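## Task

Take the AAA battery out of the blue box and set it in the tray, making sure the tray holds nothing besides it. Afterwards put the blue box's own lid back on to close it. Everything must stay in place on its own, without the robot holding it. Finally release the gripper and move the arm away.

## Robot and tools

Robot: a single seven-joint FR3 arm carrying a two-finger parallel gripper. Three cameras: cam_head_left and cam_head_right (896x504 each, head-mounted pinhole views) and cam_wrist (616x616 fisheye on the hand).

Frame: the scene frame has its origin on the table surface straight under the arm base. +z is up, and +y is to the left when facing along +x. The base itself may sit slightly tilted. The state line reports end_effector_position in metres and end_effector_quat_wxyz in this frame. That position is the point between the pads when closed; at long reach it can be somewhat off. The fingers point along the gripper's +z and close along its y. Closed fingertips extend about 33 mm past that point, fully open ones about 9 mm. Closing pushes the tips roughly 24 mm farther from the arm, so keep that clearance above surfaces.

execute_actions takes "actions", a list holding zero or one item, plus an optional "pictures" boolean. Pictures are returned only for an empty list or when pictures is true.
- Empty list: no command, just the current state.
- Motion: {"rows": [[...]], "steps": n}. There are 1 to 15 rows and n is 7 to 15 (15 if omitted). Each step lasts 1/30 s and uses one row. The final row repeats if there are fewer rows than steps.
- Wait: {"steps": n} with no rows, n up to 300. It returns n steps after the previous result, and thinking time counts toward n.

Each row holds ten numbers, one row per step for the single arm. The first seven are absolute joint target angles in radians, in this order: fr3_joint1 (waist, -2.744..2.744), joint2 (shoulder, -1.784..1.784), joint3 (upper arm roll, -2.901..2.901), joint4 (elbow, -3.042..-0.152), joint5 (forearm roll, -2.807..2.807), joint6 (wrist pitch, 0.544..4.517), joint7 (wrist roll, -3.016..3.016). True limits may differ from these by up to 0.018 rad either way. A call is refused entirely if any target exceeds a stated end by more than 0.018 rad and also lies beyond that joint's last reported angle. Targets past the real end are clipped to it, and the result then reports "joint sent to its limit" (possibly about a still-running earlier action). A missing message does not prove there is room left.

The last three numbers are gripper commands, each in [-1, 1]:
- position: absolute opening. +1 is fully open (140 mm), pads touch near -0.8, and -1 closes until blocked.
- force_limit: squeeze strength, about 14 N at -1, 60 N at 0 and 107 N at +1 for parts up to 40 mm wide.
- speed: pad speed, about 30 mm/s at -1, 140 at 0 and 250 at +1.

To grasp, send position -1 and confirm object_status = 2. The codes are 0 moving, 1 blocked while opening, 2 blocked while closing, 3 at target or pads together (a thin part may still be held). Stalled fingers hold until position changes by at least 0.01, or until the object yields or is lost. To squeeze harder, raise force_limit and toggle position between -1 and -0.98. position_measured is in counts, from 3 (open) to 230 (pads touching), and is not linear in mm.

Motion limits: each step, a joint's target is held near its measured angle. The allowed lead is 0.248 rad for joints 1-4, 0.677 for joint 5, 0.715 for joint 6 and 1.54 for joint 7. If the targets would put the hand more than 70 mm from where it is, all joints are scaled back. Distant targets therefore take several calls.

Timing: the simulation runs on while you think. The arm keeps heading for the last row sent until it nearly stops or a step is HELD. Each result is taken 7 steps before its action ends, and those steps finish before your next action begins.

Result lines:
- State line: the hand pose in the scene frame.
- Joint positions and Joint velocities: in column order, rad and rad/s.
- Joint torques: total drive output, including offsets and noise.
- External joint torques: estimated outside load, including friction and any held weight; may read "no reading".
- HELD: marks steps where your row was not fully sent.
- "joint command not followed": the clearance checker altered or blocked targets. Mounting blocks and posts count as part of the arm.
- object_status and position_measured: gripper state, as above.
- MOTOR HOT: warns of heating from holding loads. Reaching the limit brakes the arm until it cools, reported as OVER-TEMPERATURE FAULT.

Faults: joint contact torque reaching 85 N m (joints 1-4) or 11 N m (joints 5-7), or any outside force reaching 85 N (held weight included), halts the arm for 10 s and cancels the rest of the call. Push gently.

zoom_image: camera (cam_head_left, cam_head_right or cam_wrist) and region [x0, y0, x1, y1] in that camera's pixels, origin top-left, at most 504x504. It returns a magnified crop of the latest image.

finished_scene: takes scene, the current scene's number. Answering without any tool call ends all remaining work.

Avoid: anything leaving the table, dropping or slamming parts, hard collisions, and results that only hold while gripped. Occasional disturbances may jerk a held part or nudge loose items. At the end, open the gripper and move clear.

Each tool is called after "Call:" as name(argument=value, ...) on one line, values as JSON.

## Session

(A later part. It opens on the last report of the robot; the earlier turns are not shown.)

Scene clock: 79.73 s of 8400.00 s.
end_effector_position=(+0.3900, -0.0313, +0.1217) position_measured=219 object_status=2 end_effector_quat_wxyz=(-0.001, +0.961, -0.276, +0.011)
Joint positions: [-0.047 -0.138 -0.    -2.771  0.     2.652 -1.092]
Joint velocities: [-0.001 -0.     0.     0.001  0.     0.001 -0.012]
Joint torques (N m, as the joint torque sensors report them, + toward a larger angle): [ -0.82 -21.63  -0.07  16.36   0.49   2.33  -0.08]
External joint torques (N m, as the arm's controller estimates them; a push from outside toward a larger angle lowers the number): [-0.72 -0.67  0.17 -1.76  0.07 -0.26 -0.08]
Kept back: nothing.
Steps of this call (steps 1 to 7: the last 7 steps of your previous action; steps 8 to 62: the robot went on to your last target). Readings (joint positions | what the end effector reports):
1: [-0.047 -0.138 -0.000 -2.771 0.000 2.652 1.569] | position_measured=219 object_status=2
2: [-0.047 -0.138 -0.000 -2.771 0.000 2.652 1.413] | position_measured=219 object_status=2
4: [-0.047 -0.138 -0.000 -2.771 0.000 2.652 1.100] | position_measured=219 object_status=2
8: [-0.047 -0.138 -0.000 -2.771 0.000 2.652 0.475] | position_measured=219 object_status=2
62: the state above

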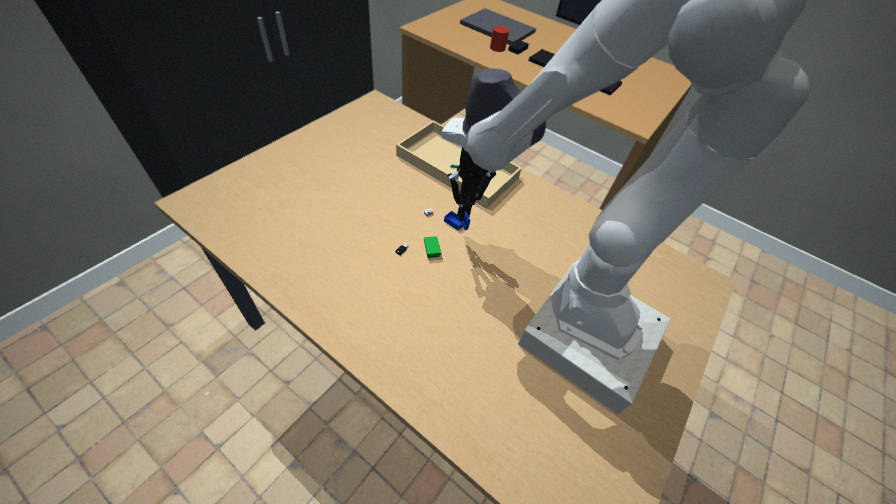

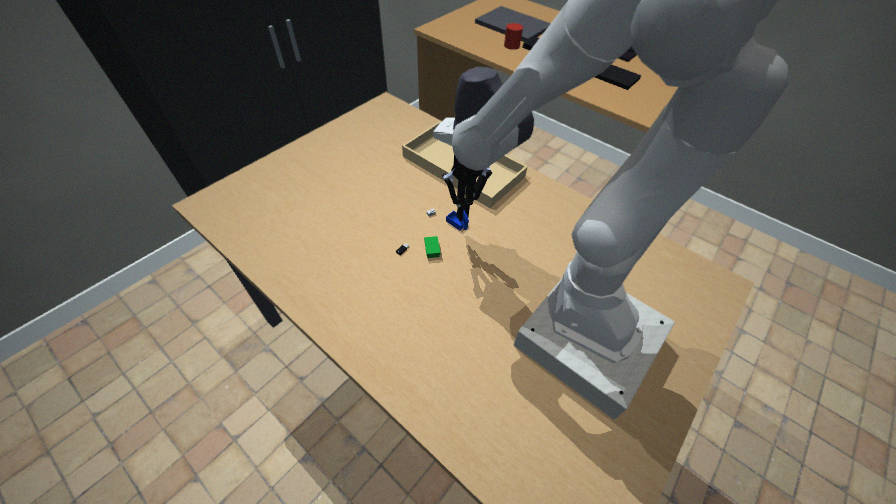

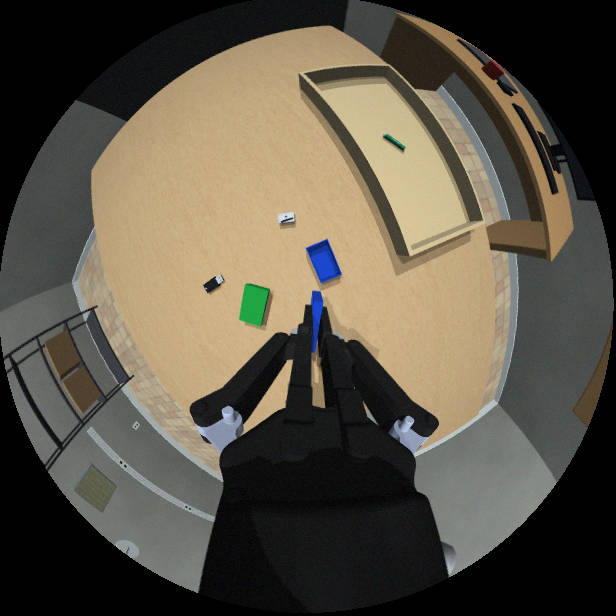

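Call:
execute_actions(actions=[{"rows":[[0.0,-0.14,0,-2.773,0,2.65,-2.0,-1,-0.3,-0.5]],"steps":15}])

Call:
execute_actions(actions=[{"steps":20}], pictures=true)

Call:
zoom_image(camera="cam_head_left", region=[430,185,500,255])

Scene clock: 80.23 s of 8400.00 s.
end_effector_position=(+0.3910, -0.0139, +0.1216) position_measured=219 object_status=2 end_effector_quat_wxyz=(+0.002, +1.000, +0.003, +0.010)
Joint positions: [-0.004 -0.138  0.    -2.771  0.     2.652 -1.612]
Joint velocities: [ 0.013 -0.    -0.     0.001 -0.    -0.    -1.273]
Joint torques (N m, as the joint torque sensors report them, + toward a larger angle): [  1.62 -22.25  -0.85  15.73   0.48   2.29  -0.57]
External joint torques (N m, as the arm's controller estimates them; a push from outside toward a larger angle lowers the number): [ 1.95 -1.31 -0.31 -2.33  0.01 -0.28 -0.59]
Steps of this call (steps 1 to 7: the robot went on to your last target; steps 8 to 15: the first 8 steps of this action). Readings (joint positions | what the end effector reports):
8: [-0.040 -0.138 -0.003 -2.771 0.000 2.652 -1.168] | position_measured=219 object_status=2
9: [-0.029 -0.138 -0.003 -2.771 0.000 2.652 -1.254] | position_measured=219 object_status=2
11: [-0.012 -0.138 -0.000 -2.771 0.000 2.652 -1.400] | position_measured=219 object_status=2
15: the state above

Scene clock: 80.90 s of 8400.00 s.
end_effector_position=(+0.3909, -0.0136, +0.1216) position_measured=219 object_status=2 end_effector_quat_wxyz=(+0.003, +0.985, +0.173, +0.010)
Joint positions: [-0.003 -0.138  0.    -2.771  0.     2.652 -1.954]
Joint velocities: [-0.001 -0.001  0.     0.001 -0.001 -0.    -0.142]
Joint torques (N m, as the joint torque sensors report them, + toward a larger angle): [  2.11 -21.61  -0.72  16.1    0.49   2.33  -0.32]
External joint torques (N m, as the arm's controller estimates them; a push from outside toward a larger angle lowers the number): [ 2.18 -0.67 -0.5  -1.95  0.04 -0.23 -0.32]
Kept back: nothing.
Steps of this call (steps 1 to 7: the last 7 steps of your previous action; steps 8 to 20: the robot went on to your last target). Readings (joint positions | what the end effector reports):
1: [-0.003 -0.138 0.000 -2.771 0.000 2.652 -1.652] | position_measured=219 object_status=2
2: [-0.003 -0.138 0.000 -2.771 0.000 2.652 -1.688] | position_measured=219 object_status=2
4: [-0.003 -0.138 0.000 -2.771 0.000 2.652 -1.749] | position_measured=219 object_status=2
8: [-0.003 -0.138 0.000 -2.771 0.000 2.652 -1.837] | position_measured=219 object_status=2
20: the state above

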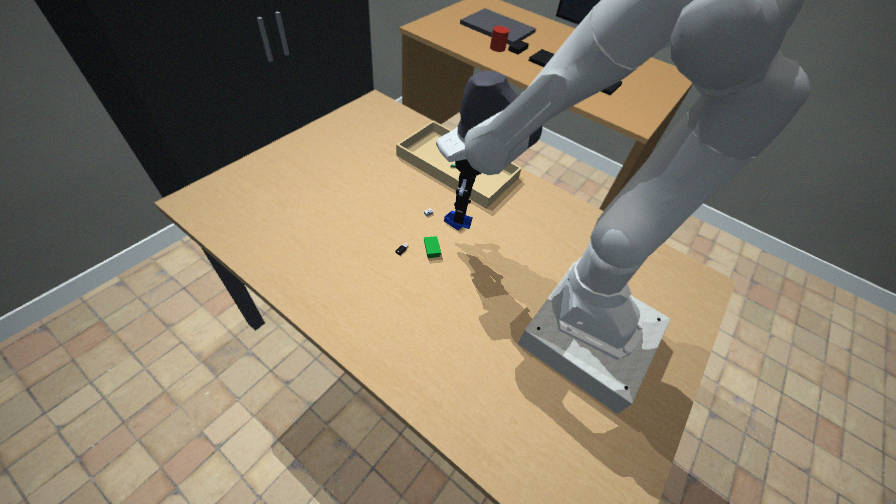

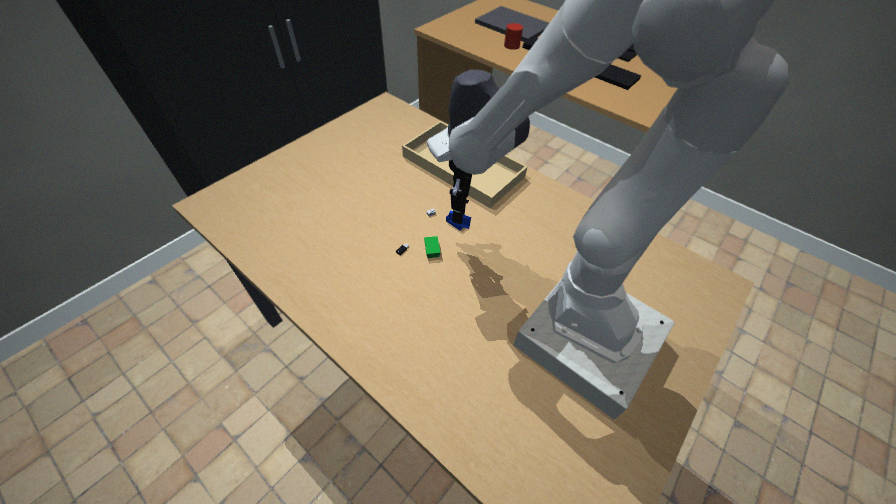

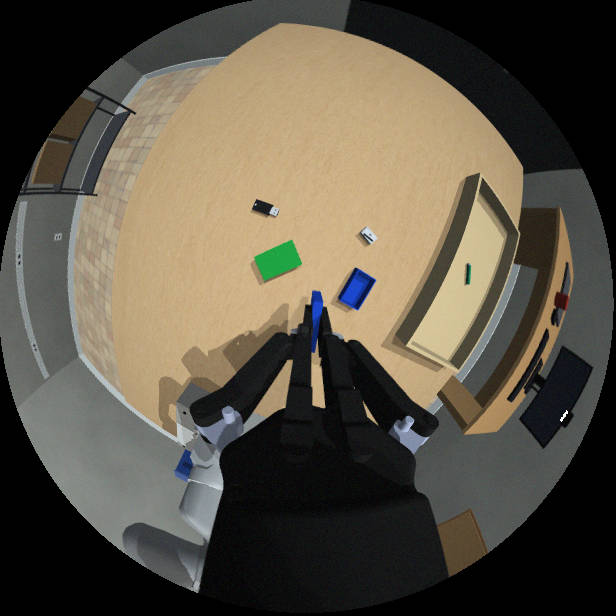

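Region (430, 185, 500, 255) of cam_head_left's 896x504 image, scaled by 7.200, with more detail than that image has.

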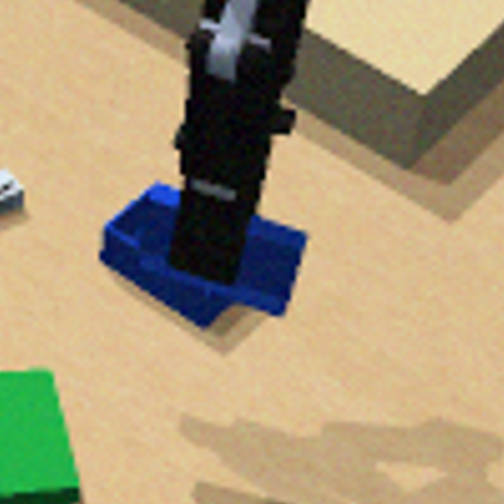

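Call:
execute_actions(actions=[{"rows":[[-0.03,-0.14,0,-2.7,0,2.5,-1.5,-1,-0.3,-0.5],[-0.05,-0.08,0,-2.62,0,2.4,-1.0,-1,-0.3,-0.5],[-0.07,0.0,0,-2.55,0,2.3,-0.5,-1,-0.3,-0.5],[-0.07,0.1,0,-2.45,0,2.18,-0.07,-1,-0.3,-0.5],[-0.07,0.17,0,-2.38,0,2.1,-0.07,-1,-0.3,-0.5],[-0.07,0.223,0,-2.343,0,2.066,-0.07,-1,-0.3,-0.5]],"steps":15}])

Call:
execute_actions(actions=[{"steps":45}])

Call:
execute_actions(actions=[{"rows":[[-0.07,0.245,0,-2.342,0,2.09,-0.07,-1,-0.3,-0.5],[-0.07,0.27,0,-2.341,0,2.115,-0.07,-1,-0.3,-0.5],[-0.07,0.295,0,-2.34,0,2.14,-0.07,-1,-0.3,-0.5],[-0.07,0.32,0,-2.339,0,2.162,-0.07,-1,-0.3,-0.5],[-0.07,0.34,0,-2.338,0,2.18,-0.07,-1,-0.3,-0.5]],"steps":15}])

Call:
execute_actions(actions=[{"steps":18}], pictures=true)

Call:
zoom_image(camera="cam_head_left", region=[420,180,520,270])

Scene clock: 82.23 s of 8400.00 s.
end_effector_position=(+0.4055, -0.0406, +0.1031) position_measured=219 object_status=2 end_effector_quat_wxyz=(+0.031, +0.943, -0.302, -0.139)
Joint positions: [-0.065  0.162 -0.001 -2.394 -0.     2.268 -1.051]
Joint velocities: [-0.073  0.931 -0.012  0.635 -0.001 -1.188  3.238]
Joint torques (N m, as the joint torque sensors report them, + toward a larger angle): [  1.88 -40.95   1.12  16.14   0.74   0.87   0.81]
External joint torques (N m, as the arm's controller estimates them; a push from outside toward a larger angle lowers the number): [-0.26  1.25 -1.12 -0.2   0.53 -0.61  0.85]
Steps of this call (steps 1 to 30: the robot went on to your last target; steps 31 to 32: nothing new was sent; steps 33 to 40: the first 8 steps of this action). Readings (joint positions | what the end effector reports):
33: [-0.006 -0.137 0.002 -2.760 0.000 2.629 -1.956] | position_measured=219 object_status=2
34: [-0.016 -0.125 0.003 -2.727 -0.000 2.590 -1.868] | position_measured=219 object_status=2
36: [-0.042 -0.049 0.003 -2.607 -0.000 2.483 -1.585] | position_measured=219 object_status=2
40: the state above

Scene clock: 83.73 s of 8400.00 s.
end_effector_position=(+0.3512, -0.0361, +0.0999) position_measured=219 object_status=2 end_effector_quat_wxyz=(+0.158, +0.678, -0.693, -0.188)
Joint positions: [-0.068  0.222 -0.001 -2.345 -0.     2.069 -0.08 ]
Joint velocities: [-0.001  0.002 -0.001 -0.     0.001  0.001  0.024]
Joint torques (N m, as the joint torque sensors report them, + toward a larger angle): [ -0.45 -31.62  -0.3   17.24   0.65   0.71   0.28]
External joint torques (N m, as the arm's controller estimates them; a push from outside toward a larger angle lowers the number): [-0.3   0.89 -0.36 -0.21  0.22 -0.32  0.26]
Kept back: nothing.
Steps of this call (steps 1 to 7: the last 7 steps of your previous action; steps 8 to 45: the robot went on to your last target). Readings (joint positions | what the end effector reports):
1: [-0.067 0.187 -0.001 -2.378 -0.000 2.232 -0.950] | position_measured=219 object_status=2
2: [-0.068 0.203 -0.001 -2.368 -0.000 2.202 -0.859] | position_measured=219 object_status=2
4: [-0.068 0.218 -0.001 -2.357 -0.000 2.157 -0.704] | position_measured=219 object_status=2
8: [-0.068 0.222 -0.001 -2.348 -0.000 2.108 -0.480] | position_measured=219 object_status=2
45: the state above

Scene clock: 84.00 s of 8400.00 s.
end_effector_position=(+0.3416, -0.0352, +0.0570) position_measured=219 object_status=2 end_effector_quat_wxyz=(+0.168, +0.674, -0.691, -0.199)
Joint positions: [-0.068  0.331 -0.001 -2.34  -0.     2.142 -0.076]
Joint velocities: [ 0.002  0.236  0.001 -0.025 -0.     0.192  0.01 ]
Joint torques (N m, as the joint torque sensors report them, + toward a larger angle): [ -0.32 -40.31   0.69  17.44   0.63   1.89   0.23]
External joint torques (N m, as the arm's controller estimates them; a push from outside toward a larger angle lowers the number): [-0.39  1.6   0.31 -2.46  0.25  0.42  0.2 ]
Steps of this call (steps 1 to 8: the first 8 steps of this action). Readings (joint positions | what the end effector reports):
1: [-0.068 0.225 -0.001 -2.344 -0.000 2.071 -0.080] | position_measured=219 object_status=2
2: [-0.068 0.233 -0.001 -2.342 -0.000 2.078 -0.079] | position_measured=219 object_status=2
4: [-0.068 0.265 -0.001 -2.338 -0.000 2.101 -0.078] | position_measured=219 object_status=2
8: the state above

Scene clock: 84.60 s of 8400.00 s.
end_effector_position=(+0.3497, -0.0360, +0.0511) position_measured=219 object_status=2 end_effector_quat_wxyz=(+0.161, +0.675, -0.695, -0.189)
Joint positions: [-0.068  0.34  -0.001 -2.34  -0.     2.176 -0.074]
Joint velocities: [-0.    -0.     0.     0.     0.001  0.006  0.001]
Joint torques (N m, as the joint torque sensors report them, + toward a larger angle): [ -0.27 -34.5    0.63  15.46   0.58   1.39  -0.03]
External joint torques (N m, as the arm's controller estimates them; a push from outside toward a larger angle lowers the number): [-0.2   0.03  0.39 -0.27  0.23  0.38 -0.05]
Kept back: nothing.
Steps of this call (steps 1 to 7: the last 7 steps of your previous action; steps 8 to 18: the robot went on to your last target). Readings (joint positions | what the end effector reports):
1: [-0.068 0.337 -0.001 -2.341 -0.000 2.148 -0.076] | position_measured=219 object_status=2
2: [-0.068 0.339 -0.001 -2.341 -0.000 2.153 -0.076] | position_measured=219 object_status=2
4: [-0.068 0.340 -0.001 -2.341 -0.000 2.161 -0.075] | position_measured=219 object_status=2
8: [-0.068 0.340 -0.001 -2.340 -0.000 2.170 -0.075] | position_measured=219 object_status=2
18: the state above

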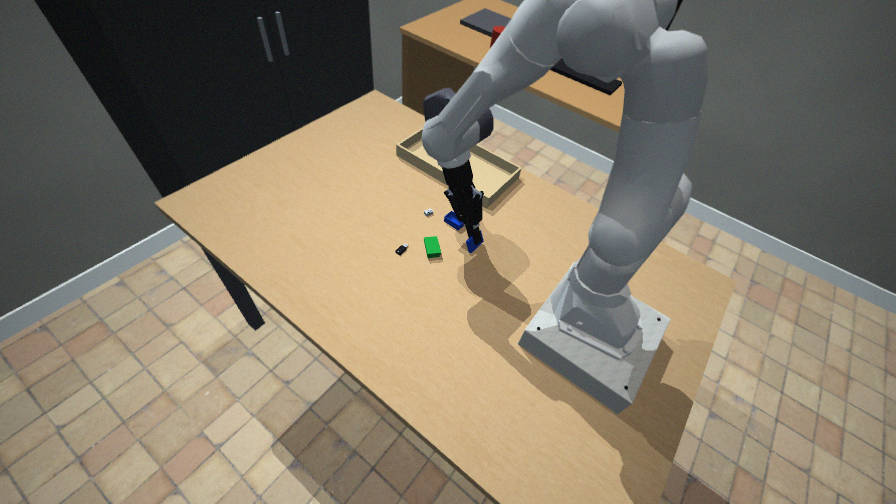

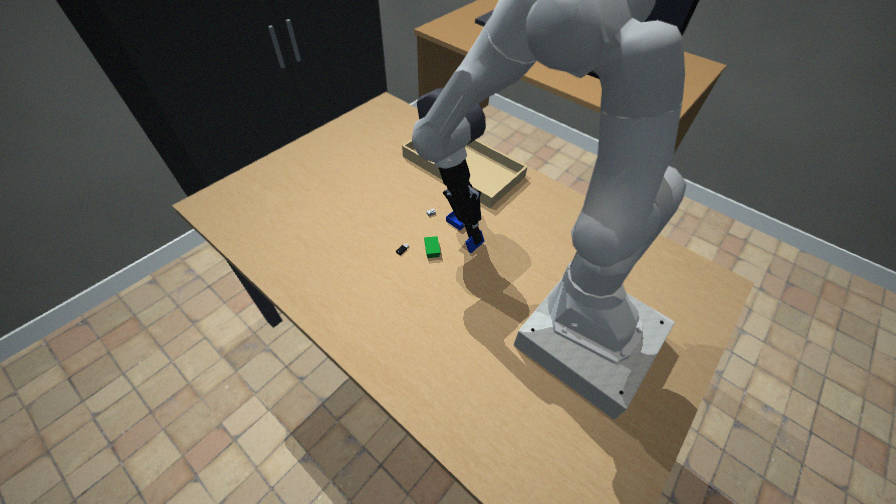

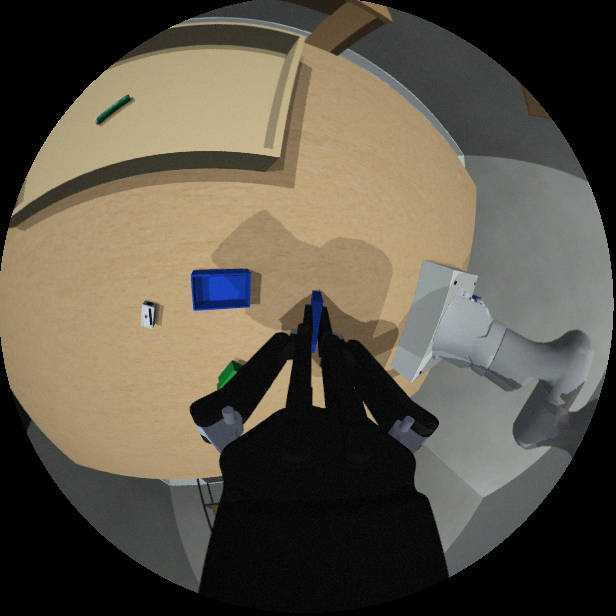

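Region (420, 180, 520, 270) of cam_head_left's 896x504 image, scaled by 5.040, with more detail than that image has; it fills the top 454 rows of this view, and the rest is white.

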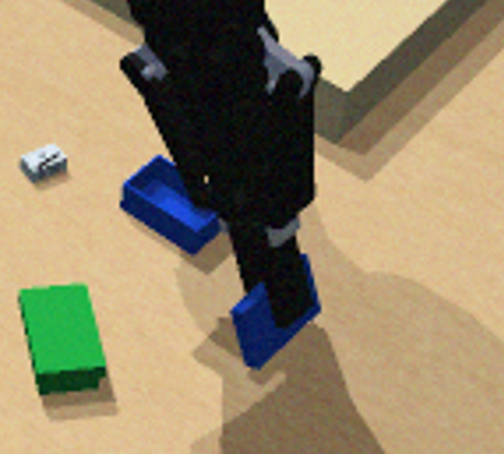

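Call:
execute_actions(actions=[{"rows":[[-0.07,0.352,0,-2.338,0,2.188,-0.07,-1,-0.3,-0.5],[-0.07,0.352,0,-2.338,0,2.188,-0.07,-1,-0.3,-0.5],[-0.07,0.352,0,-2.338,0,2.188,-0.07,-1,-0.3,-0.5],[-0.07,0.352,0,-2.338,0,2.188,-0.07,-1,-0.3,-0.5],[-0.07,0.352,0,-2.338,0,2.188,-0.07,-0.62,0,-0.7]],"steps":15}])

Call:
execute_actions(actions=[{"rows":[[-0.07,0.345,0,-2.335,0,2.175,-0.07,-0.62,0,-0.7],[-0.07,0.335,0,-2.332,0,2.16,-0.07,-0.62,0,-0.7],[-0.07,0.325,0,-2.328,0,2.145,-0.07,-0.62,0,-0.7],[-0.07,0.315,0,-2.325,0,2.13,-0.07,-0.62,0,-0.7],[-0.07,0.305,0,-2.322,0,2.115,-0.07,-0.62,0,-0.7],[-0.07,0.29,0,-2.318,0,2.1,-0.07,-0.62,0,-0.7],[-0.07,0.275,0,-2.312,0,2.08,-0.07,-0.62,0,-0.7],[-0.07,0.26,0,-2.31,0,2.065,-0.07,-0.62,0,-0.7],[-0.07,0.24,0,-2.31,0,2.05,-0.07,-0.62,0,-0.7]],"steps":15}])

Call:
execute_actions(actions=[{"steps":18}], pictures=true)

Call:
zoom_image(camera="cam_head_left", region=[420,180,520,270])

Scene clock: 85.67 s of 8400.00 s.
end_effector_position=(+0.3488, -0.0359, +0.0470) position_measured=210 object_status=0 end_effector_quat_wxyz=(+0.161, +0.675, -0.695, -0.190)
Joint positions: [-0.068  0.351 -0.001 -2.339 -0.     2.184 -0.073]
Joint velocities: [ 0.001  0.001 -0.    -0.    -0.     0.01   0.001]
Joint torques (N m, as the joint torque sensors report them, + toward a larger angle): [ -0.21 -33.23   0.21  14.9    0.54   1.41   0.17]
External joint torques (N m, as the arm's controller estimates them; a push from outside toward a larger angle lowers the number): [-0.13  1.74 -0.03 -0.88  0.19  0.38  0.15]
Steps of this call (steps 1 to 15: the robot went on to your last target; steps 16 to 24: nothing new was sent; steps 25 to 32: the first 8 steps of this action). Readings (joint positions | what the end effector reports):
25: [-0.068 0.341 -0.001 -2.339 -0.000 2.179 -0.073] | position_measured=219 object_status=2
26: [-0.068 0.344 -0.001 -2.339 -0.000 2.180 -0.073] | position_measured=219 object_status=2
28: [-0.068 0.348 -0.001 -2.339 -0.000 2.182 -0.073] | position_measured=219 object_status=2
32: the state above

Scene clock: 86.17 s of 8400.00 s.
end_effector_position=(+0.3600, -0.0370, +0.0743) position_measured=208 object_status=3 end_effector_quat_wxyz=(+0.157, +0.676, -0.696, -0.185)
Joint positions: [-0.068  0.295 -0.001 -2.322 -0.     2.125 -0.073]
Joint velocities: [ 0.001 -0.415  0.     0.114 -0.    -0.355 -0.   ]
Joint torques (N m, as the joint torque sensors report them, + toward a larger angle): [ -0.52 -35.2   -0.21  17.3    0.76   0.63   0.07]
External joint torques (N m, as the arm's controller estimates them; a push from outside toward a larger angle lowers the number): [-0.5  -1.14 -0.47  0.19  0.37 -0.6   0.05]
Steps of this call (steps 1 to 7: the last 7 steps of your previous action; steps 8 to 15: the first 8 steps of this action). Readings (joint positions | what the end effector reports):
8: [-0.068 0.350 -0.001 -2.339 -0.000 2.184 -0.073] | position_measured=208 object_status=0
9: [-0.068 0.348 -0.001 -2.338 -0.000 2.180 -0.073] | position_measured=208 object_status=0
11: [-0.068 0.338 -0.001 -2.335 -0.000 2.167 -0.073] | position_measured=208 object_status=3
15: the state above

Scene clock: 86.77 s of 8400.00 s.
end_effector_position=(+0.3627, -0.0372, +0.1021) position_measured=208 object_status=3 end_effector_quat_wxyz=(+0.158, +0.676, -0.696, -0.186)
Joint positions: [-0.068  0.24  -0.001 -2.309 -0.     2.055 -0.073]
Joint velocities: [-0.001 -0.001 -0.001  0.001  0.    -0.013 -0.001]
Joint torques (N m, as the joint torque sensors report them, + toward a larger angle): [  0.8  -34.12   0.21  15.92   0.7    0.87   0.15]
External joint torques (N m, as the arm's controller estimates them; a push from outside toward a larger angle lowers the number): [ 0.89 -0.62  0.08 -1.9   0.25 -0.19  0.12]
Kept back: nothing.
Steps of this call (steps 1 to 7: the last 7 steps of your previous action; steps 8 to 18: the robot went on to your last target). Readings (joint positions | what the end effector reports):
1: [-0.068 0.280 -0.001 -2.319 -0.000 2.113 -0.073] | position_measured=208 object_status=3
2: [-0.068 0.265 -0.001 -2.316 -0.000 2.102 -0.073] | position_measured=208 object_status=3
4: [-0.068 0.247 -0.001 -2.310 -0.000 2.087 -0.073] | position_measured=208 object_status=3
8: [-0.068 0.240 -0.001 -2.309 -0.000 2.069 -0.073] | position_measured=208 object_status=3
18: the state above

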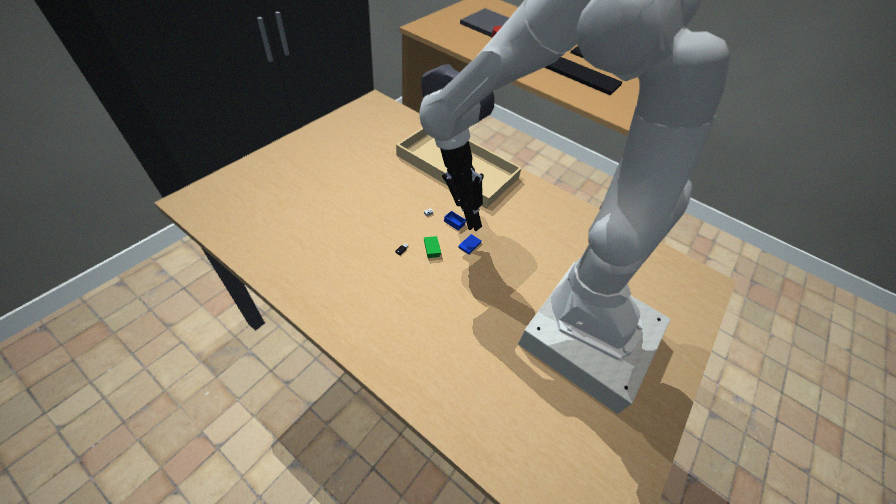

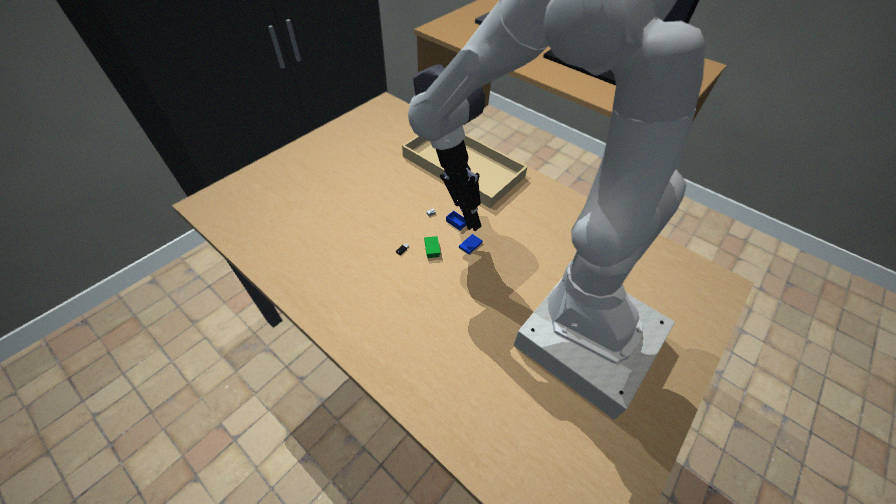

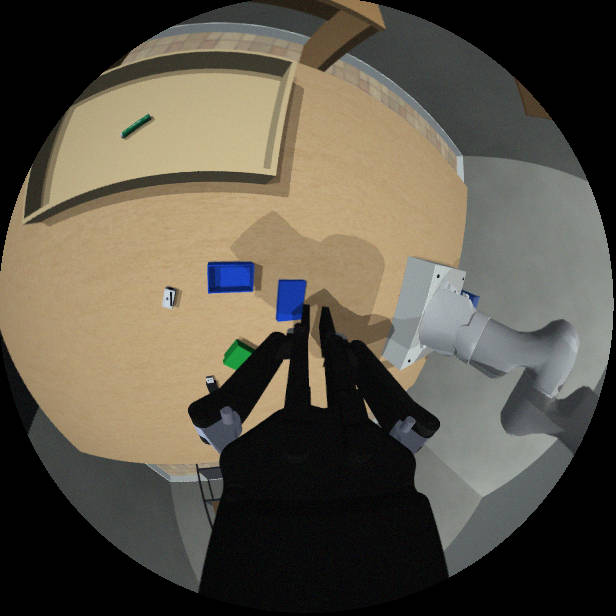

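Region (420, 180, 520, 270) of cam_head_left's 896x504 image, scaled by 5.040, with more detail than that image has; it fills the top 454 rows of this view, and the rest is white.

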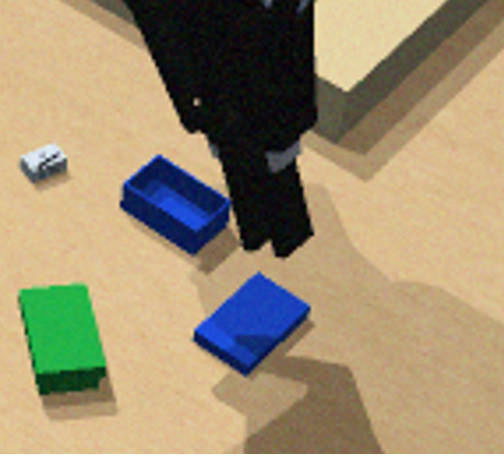

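Call:
execute_actions(actions=[{"rows":[[-0.07,0.18,0,-2.4,0,2.1,-0.07,-0.3,0,0],[-0.07,0.1,0,-2.5,0,2.2,-0.07,0,0,0],[-0.07,0.02,0,-2.62,0,2.35,-0.07,0,0,0],[-0.07,-0.07,0,-2.74,0,2.5,-0.07,0,0,0],[-0.07,-0.15,0,-2.84,0,2.62,-0.07,0,0,0],[-0.07,-0.16,0,-2.886,0,2.72,-0.07,0,0,0]],"steps":15}])

Call:
execute_actions(actions=[{"steps":20}])

Call:
execute_actions(actions=[{"rows":[[-0.07,-0.132,0,-2.886,0,2.755,-0.07,0,0,0]],"steps":15}])

Call:
execute_actions(actions=[{"steps":12}], pictures=true)

Call:
zoom_image(camera="cam_wrist", region=[230,220,410,400])

Scene clock: 87.83 s of 8400.00 s.
end_effector_position=(+0.3122, -0.0319, +0.0991) position_measured=157 object_status=0 end_effector_quat_wxyz=(+0.066, +0.693, -0.714, -0.077)
Joint positions: [-0.068 -0.121 -0.001 -2.788 -0.     2.462 -0.073]
Joint velocities: [ 0.002 -0.623  0.001 -1.291 -0.001  1.511  0.001]
Joint torques (N m, as the joint torque sensors report them, + toward a larger angle): [  0.13 -13.96  -0.03  20.14   0.44   3.39   0.03]
External joint torques (N m, as the arm's controller estimates them; a push from outside toward a larger angle lowers the number): [ 0.6  -1.95  0.59 -2.91 -0.2   0.87  0.04]
Steps of this call (steps 1 to 15: the robot went on to your last target; steps 16 to 24: nothing new was sent; steps 25 to 32: the first 8 steps of this action). Readings (joint positions | what the end effector reports):
25: [-0.068 0.229 -0.001 -2.326 -0.000 2.062 -0.073] | position_measured=208 object_status=0
26: [-0.068 0.198 -0.001 -2.372 -0.000 2.085 -0.073] | position_measured=202 object_status=0
28: [-0.068 0.090 -0.001 -2.521 -0.000 2.186 -0.073] | position_measured=187 object_status=0
32: the state above

Scene clock: 88.50 s of 8400.00 s.
end_effector_position=(+0.3443, -0.0351, +0.0968) position_measured=129 object_status=3 end_effector_quat_wxyz=(+0.004, +0.697, -0.717, -0.003)
Joint positions: [-0.068 -0.158 -0.001 -2.884 -0.     2.713 -0.073]
Joint velocities: [ 0.001  0.    -0.    -0.002  0.001  0.029 -0.001]
Joint torques (N m, as the joint torque sensors report them, + toward a larger angle): [  0.04 -20.24   0.96  14.67   0.46   3.03   0.08]
External joint torques (N m, as the arm's controller estimates them; a push from outside toward a larger angle lowers the number): [ 0.08 -1.68  1.15 -1.71  0.14  0.57  0.08]
Kept back: nothing.
Steps of this call (steps 1 to 7: the last 7 steps of your previous action; steps 8 to 20: the robot went on to your last target). Readings (joint positions | what the end effector reports):
1: [-0.068 -0.135 -0.001 -2.823 -0.000 2.507 -0.073] | position_measured=149 object_status=0
2: [-0.068 -0.143 -0.001 -2.847 -0.000 2.544 -0.073] | position_measured=141 object_status=0
4: [-0.068 -0.151 -0.001 -2.871 -0.000 2.599 -0.073] | position_measured=129 object_status=0
8: [-0.068 -0.157 -0.001 -2.882 -0.000 2.664 -0.073] | position_measured=129 object_status=0
20: the state above

Scene clock: 88.77 s of 8400.00 s.
end_effector_position=(+0.3460, -0.0353, +0.0906) position_measured=129 object_status=3 end_effector_quat_wxyz=(+0.003, +0.697, -0.717, -0.001)
Joint positions: [-0.068 -0.134 -0.001 -2.885 -0.     2.744 -0.073]
Joint velocities: [-0.001  0.006  0.001 -0.    -0.     0.052  0.   ]
Joint torques (N m, as the joint torque sensors report them, + toward a larger angle): [ -0.27 -18.76  -0.1   14.34   0.5    2.89   0.01]
External joint torques (N m, as the arm's controller estimates them; a push from outside toward a larger angle lowers the number): [-0.22  0.47  0.08 -1.8   0.19  0.39  0.01]
Steps of this call (steps 1 to 8: the first 8 steps of this action). Readings (joint positions | what the end effector reports):
1: [-0.068 -0.155 -0.001 -2.884 -0.000 2.719 -0.073] | position_measured=129 object_status=3
2: [-0.068 -0.148 -0.001 -2.884 -0.000 2.725 -0.073] | position_measured=129 object_status=3
4: [-0.068 -0.139 -0.001 -2.885 -0.000 2.734 -0.073] | position_measured=129 object_status=3
8: the state above

Scene clock: 89.17 s of 8400.00 s.
end_effector_position=(+0.3484, -0.0356, +0.0912) position_measured=129 object_status=3 end_effector_quat_wxyz=(+0.000, +0.697, -0.717, +0.002)
Joint positions: [-0.068 -0.134 -0.001 -2.885 -0.     2.752 -0.073]
Joint velocities: [-0.001  0.001  0.    -0.     0.     0.005  0.001]
Joint torques (N m, as the joint torque sensors report them, + toward a larger angle): [  0.12 -18.25   0.09  14.54   0.35   2.97   0.12]
External joint torques (N m, as the arm's controller estimates them; a push from outside toward a larger angle lowers the number): [ 0.16  0.8   0.26 -1.46  0.05  0.46  0.12]
Kept back: nothing.
Steps of this call (steps 1 to 7: the last 7 steps of your previous action; steps 8 to 12: the robot went on to your last target). Readings (joint positions | what the end effector reports):
1: [-0.068 -0.134 -0.001 -2.885 -0.000 2.745 -0.073] | position_measured=129 object_status=3
2: [-0.068 -0.134 -0.001 -2.885 -0.000 2.747 -0.073] | position_measured=129 object_status=3
4: [-0.068 -0.134 -0.001 -2.885 -0.000 2.749 -0.073] | position_measured=129 object_status=3
8: [-0.068 -0.134 -0.001 -2.885 -0.000 2.751 -0.073] | position_measured=129 object_status=3
12: the state above

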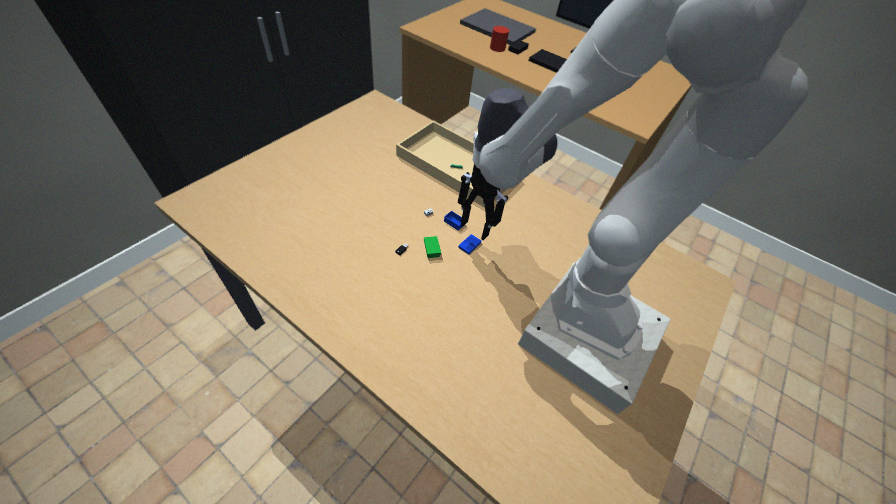

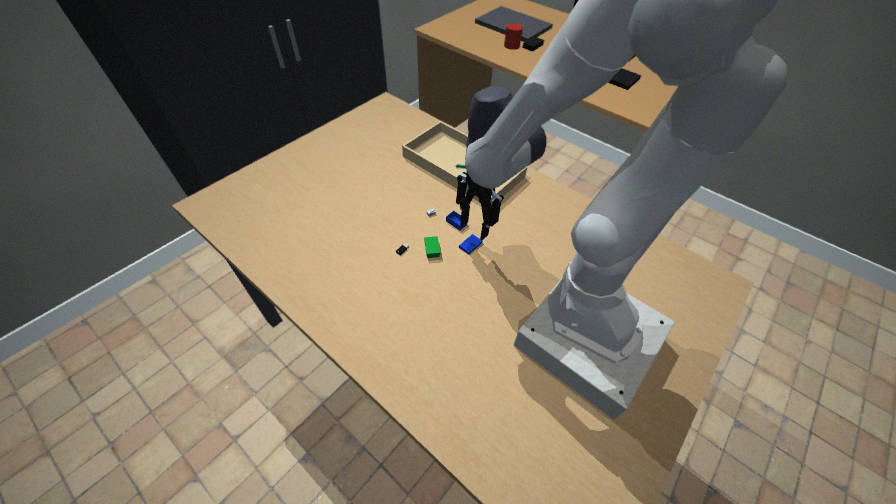

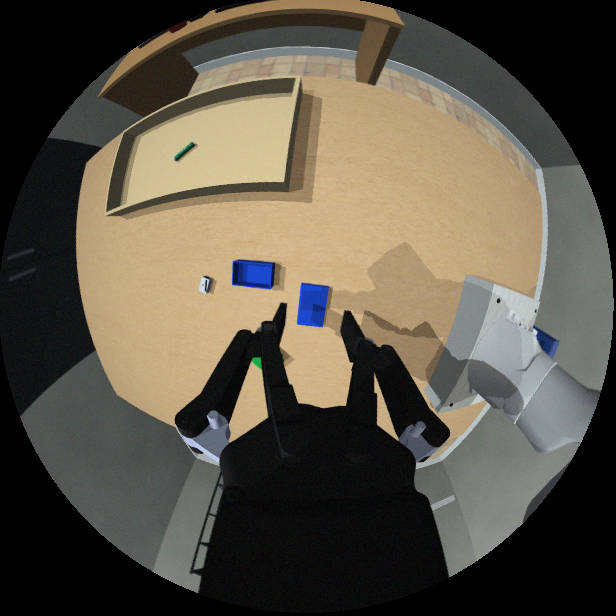

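Region (230, 220, 410, 400) of cam_wrist's 616x616 image, scaled by 2.800, with more detail than that image has.

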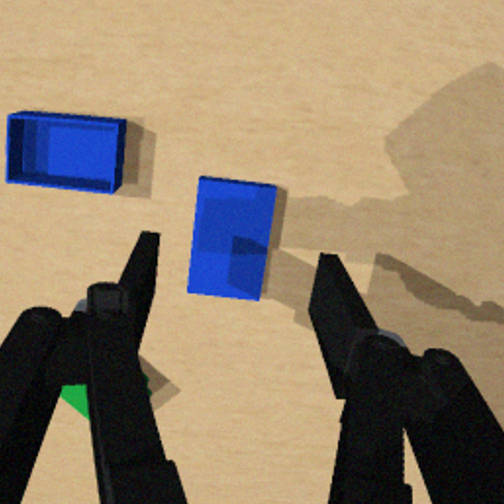

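Call:
execute_actions(actions=[{"rows":[[-0.07,-0.11,0,-2.885,0,2.79,-0.07,0,0,0],[-0.07,-0.08,0,-2.883,0,2.82,-0.07,0,0,0],[-0.07,-0.05,0,-2.881,0,2.85,-0.07,0,0,0],[-0.07,-0.02,0,-2.879,0,2.88,-0.07,0,0,0],[-0.07,0.01,0,-2.877,0,2.905,-0.07,0,0,0],[-0.07,0.035,0,-2.875,0,2.925,-0.07,0,0,0],[-0.07,0.055,0,-2.873,0,2.94,-0.07,0,0,0],[-0.07,0.07,0,-2.873,0,2.95,-0.07,0,0,0],[-0.07,0.085,0,-2.872,0,2.96,-0.07,0,0,0]],"steps":15}])

Call:
execute_actions(actions=[{"steps":18}], pictures=true)

Call:
zoom_image(camera="cam_wrist", region=[230,220,410,400])

Scene clock: 89.80 s of 8400.00 s.
end_effector_position=(+0.3384, -0.0347, +0.0493) position_measured=129 object_status=3 end_effector_quat_wxyz=(+0.010, +0.697, -0.717, -0.010)
Joint positions: [-0.068  0.022 -0.001 -2.877 -0.     2.869 -0.073]
Joint velocities: [-0.     0.662  0.001  0.009  0.     0.461 -0.002]
Joint torques (N m, as the joint torque sensors report them, + toward a larger angle): [  0.4  -25.33  -0.18  14.04   0.33   3.32   0.16]
External joint torques (N m, as the arm's controller estimates them; a push from outside toward a larger angle lowers the number): [ 0.38  1.33 -0.22 -0.07  0.17  0.64  0.16]
Steps of this call (steps 1 to 11: the robot went on to your last target; steps 12 to 19: the first 8 steps of this action). Readings (joint positions | what the end effector reports):
12: [-0.068 -0.130 -0.001 -2.885 -0.000 2.758 -0.073] | position_measured=129 object_status=3
13: [-0.068 -0.120 -0.001 -2.883 -0.000 2.768 -0.073] | position_measured=129 object_status=3
15: [-0.068 -0.080 -0.001 -2.880 -0.000 2.799 -0.073] | position_measured=129 object_status=3
19: the state above

Scene clock: 90.40 s of 8400.00 s.
end_effector_position=(+0.3469, -0.0354, +0.0366) position_measured=129 object_status=3 end_effector_quat_wxyz=(+0.000, +0.697, -0.717, +0.002)
Joint positions: [-0.068  0.083 -0.    -2.872 -0.     2.955 -0.073]
Joint velocities: [ 0.    -0.    -0.     0.     0.     0.014 -0.   ]
Joint torques (N m, as the joint torque sensors report them, + toward a larger angle): [ -0.46 -21.36  -0.5   10.53   0.3    3.     0.1 ]
External joint torques (N m, as the arm's controller estimates them; a push from outside toward a larger angle lowers the number): [-0.39  1.45 -0.51 -1.71  0.14  0.5   0.1 ]
Kept back: nothing.
Steps of this call (steps 1 to 7: the last 7 steps of your previous action; steps 8 to 18: the robot went on to your last target). Readings (joint positions | what the end effector reports):
1: [-0.068 0.043 -0.001 -2.877 -0.000 2.884 -0.073] | position_measured=129 object_status=3
2: [-0.068 0.059 -0.001 -2.876 -0.000 2.897 -0.073] | position_measured=129 object_status=3
4: [-0.068 0.070 -0.000 -2.874 -0.000 2.919 -0.073] | position_measured=129 object_status=3
8: [-0.068 0.081 -0.000 -2.872 -0.000 2.941 -0.073] | position_measured=129 object_status=3
18: the state above

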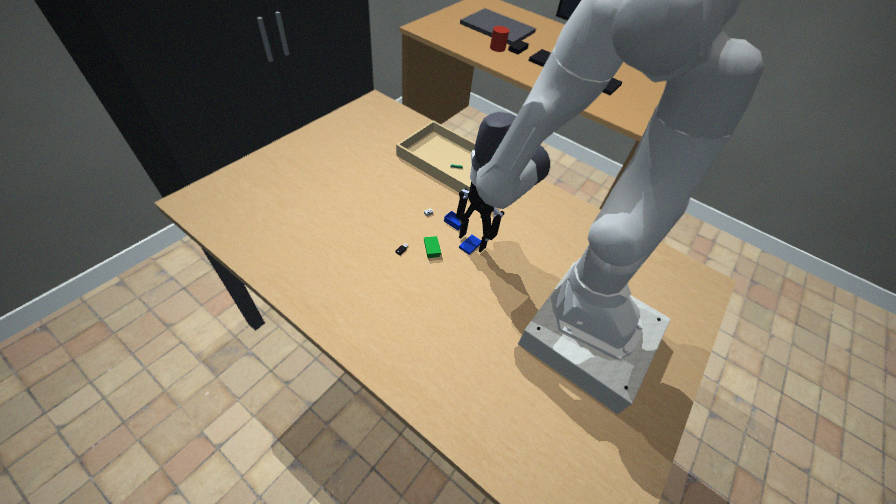

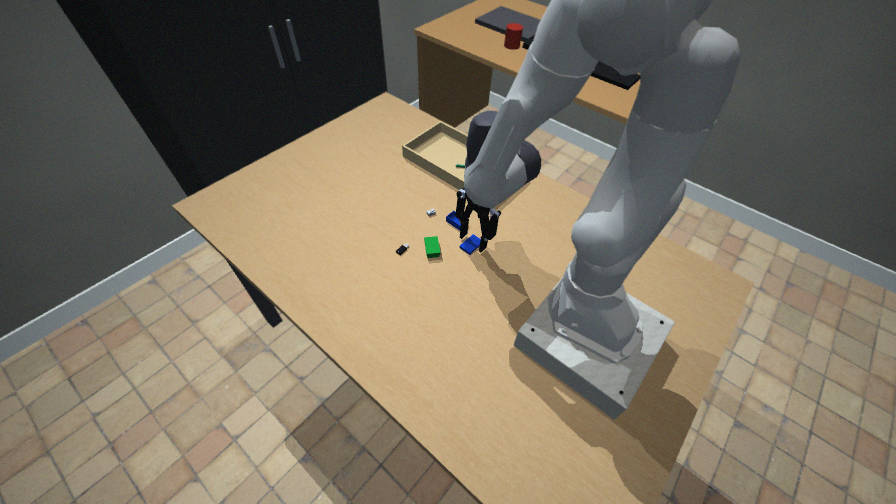

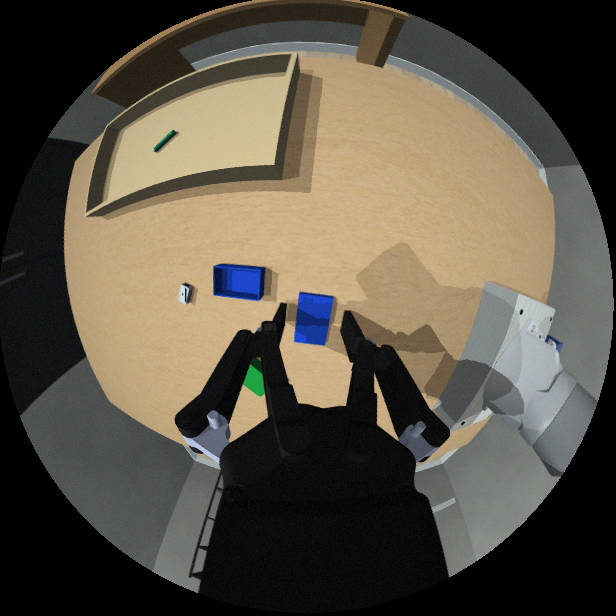

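Region (230, 220, 410, 400) of cam_wrist's 616x616 image, scaled by 2.800, with more detail than that image has.

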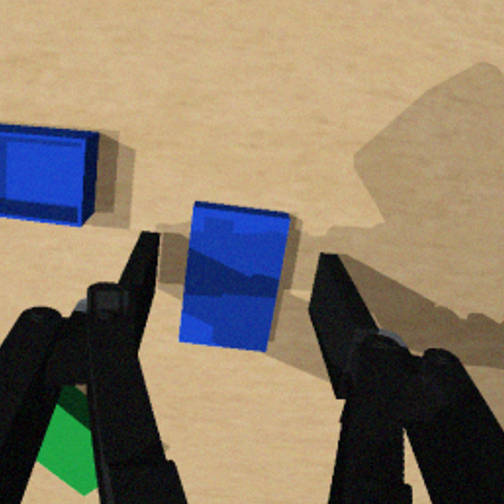

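Call:
execute_actions(actions=[{"rows":[[-0.07,0.092,0,-2.872,0,2.965,-0.07,0,0,0],[-0.07,0.092,0,-2.872,0,2.965,-0.07,0,0,0],[-0.07,0.092,0,-2.872,0,2.965,-0.07,0,0,0],[-0.07,0.092,0,-2.872,0,2.965,-0.07,-1,0,-0.5]],"steps":15}])

Call:
execute_actions(actions=[{"steps":22}], pictures=true)

Scene clock: 90.87 s of 8400.00 s.
end_effector_position=(+0.3462, -0.0354, +0.0347) position_measured=146 object_status=0 end_effector_quat_wxyz=(+0.001, +0.697, -0.717, +0.001)
Joint positions: [-0.068  0.09  -0.    -2.872 -0.     2.961 -0.073]
Joint velocities: [ 0.001  0.003  0.     0.001 -0.001  0.007  0.   ]
Joint torques (N m, as the joint torque sensors report them, + toward a larger angle): [  0.3  -21.81  -0.29  11.11   0.25   2.99   0.06]
External joint torques (N m, as the arm's controller estimates them; a push from outside toward a larger angle lowers the number): [ 0.34  1.12 -0.33 -1.06  0.11  0.48  0.06]
Steps of this call (steps 1 to 6: the robot went on to your last target; steps 7 to 14: the first 8 steps of this action). Readings (joint positions | what the end effector reports):
7: [-0.068 0.084 -0.000 -2.872 -0.000 2.958 -0.073] | position_measured=129 object_status=3
8: [-0.068 0.086 -0.000 -2.872 -0.000 2.959 -0.073] | position_measured=129 object_status=3
10: [-0.068 0.089 -0.000 -2.872 -0.000 2.960 -0.073] | position_measured=129 object_status=0
14: the state above

Scene clock: 91.60 s of 8400.00 s.
end_effector_position=(+0.3469, -0.0354, +0.0351) position_measured=177 object_status=2 end_effector_quat_wxyz=(+0.000, +0.697, -0.717, +0.002)
Joint positions: [-0.068  0.09  -0.    -2.872 -0.     2.962 -0.073]
Joint velocities: [ 0.001 -0.001 -0.     0.001  0.002  0.    -0.   ]
Joint torques (N m, as the joint torque sensors report them, + toward a larger angle): [  0.42 -21.62   0.01  10.91   0.28   2.94  -0.06]
External joint torques (N m, as the arm's controller estimates them; a push from outside toward a larger angle lowers the number): [ 0.53  1.36  0.04 -1.29  0.13  0.42 -0.06]
Kept back: nothing.
Steps of this call (steps 1 to 7: the last 7 steps of your previous action; steps 8 to 15: the robot went on to your last target; steps 16 to 22: nothing new was sent). Readings (joint positions | what the end effector reports):
1: [-0.068 0.090 -0.000 -2.872 -0.000 2.961 -0.073] | position_measured=150 object_status=0
2: [-0.068 0.090 -0.000 -2.872 -0.000 2.962 -0.073] | position_measured=155 object_status=0
4: [-0.068 0.090 -0.000 -2.872 -0.000 2.962 -0.073] | position_measured=164 object_status=0
8: [-0.068 0.090 -0.000 -2.872 -0.000 2.962 -0.073] | position_measured=177 object_status=0
22: the state above
The arm was judged still, so your last target was given up. Only a new action makes it travel on or press farther. Fingers that are still opening or closing keep moving.

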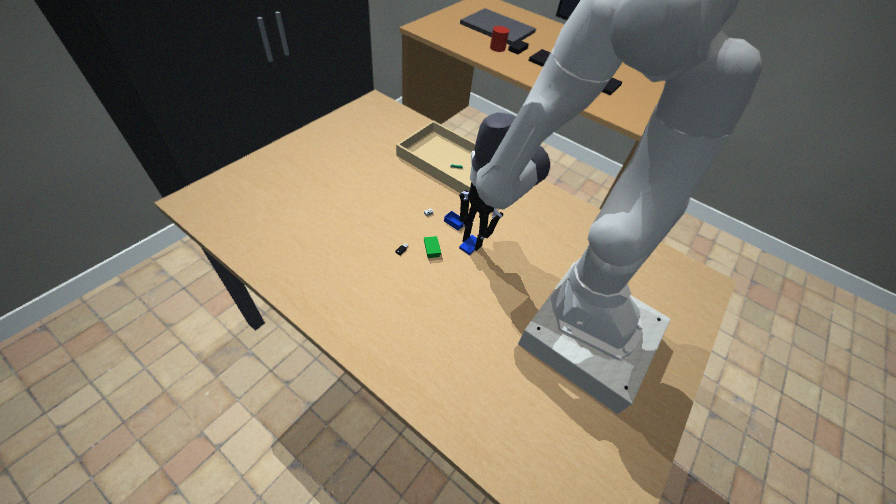

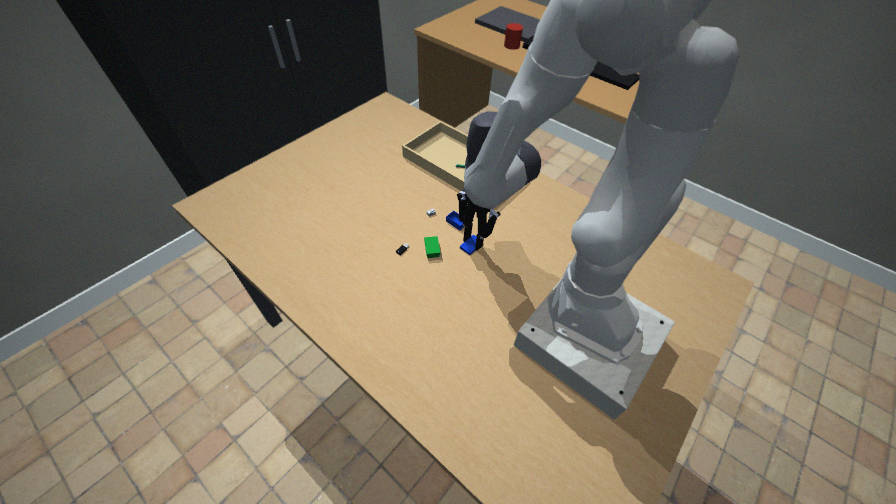

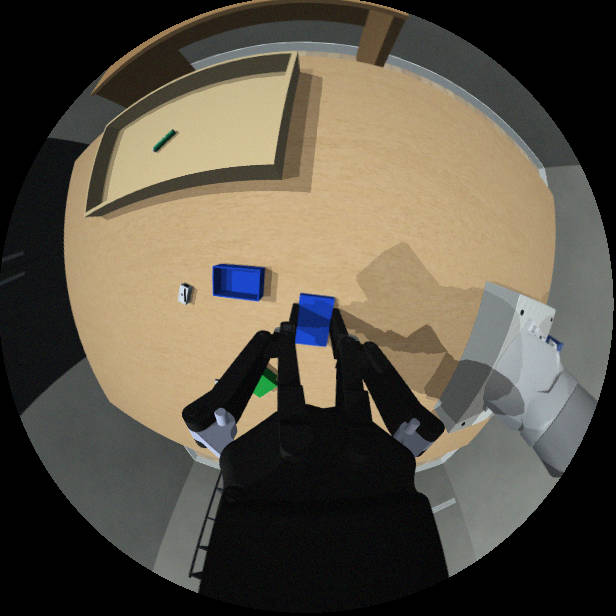

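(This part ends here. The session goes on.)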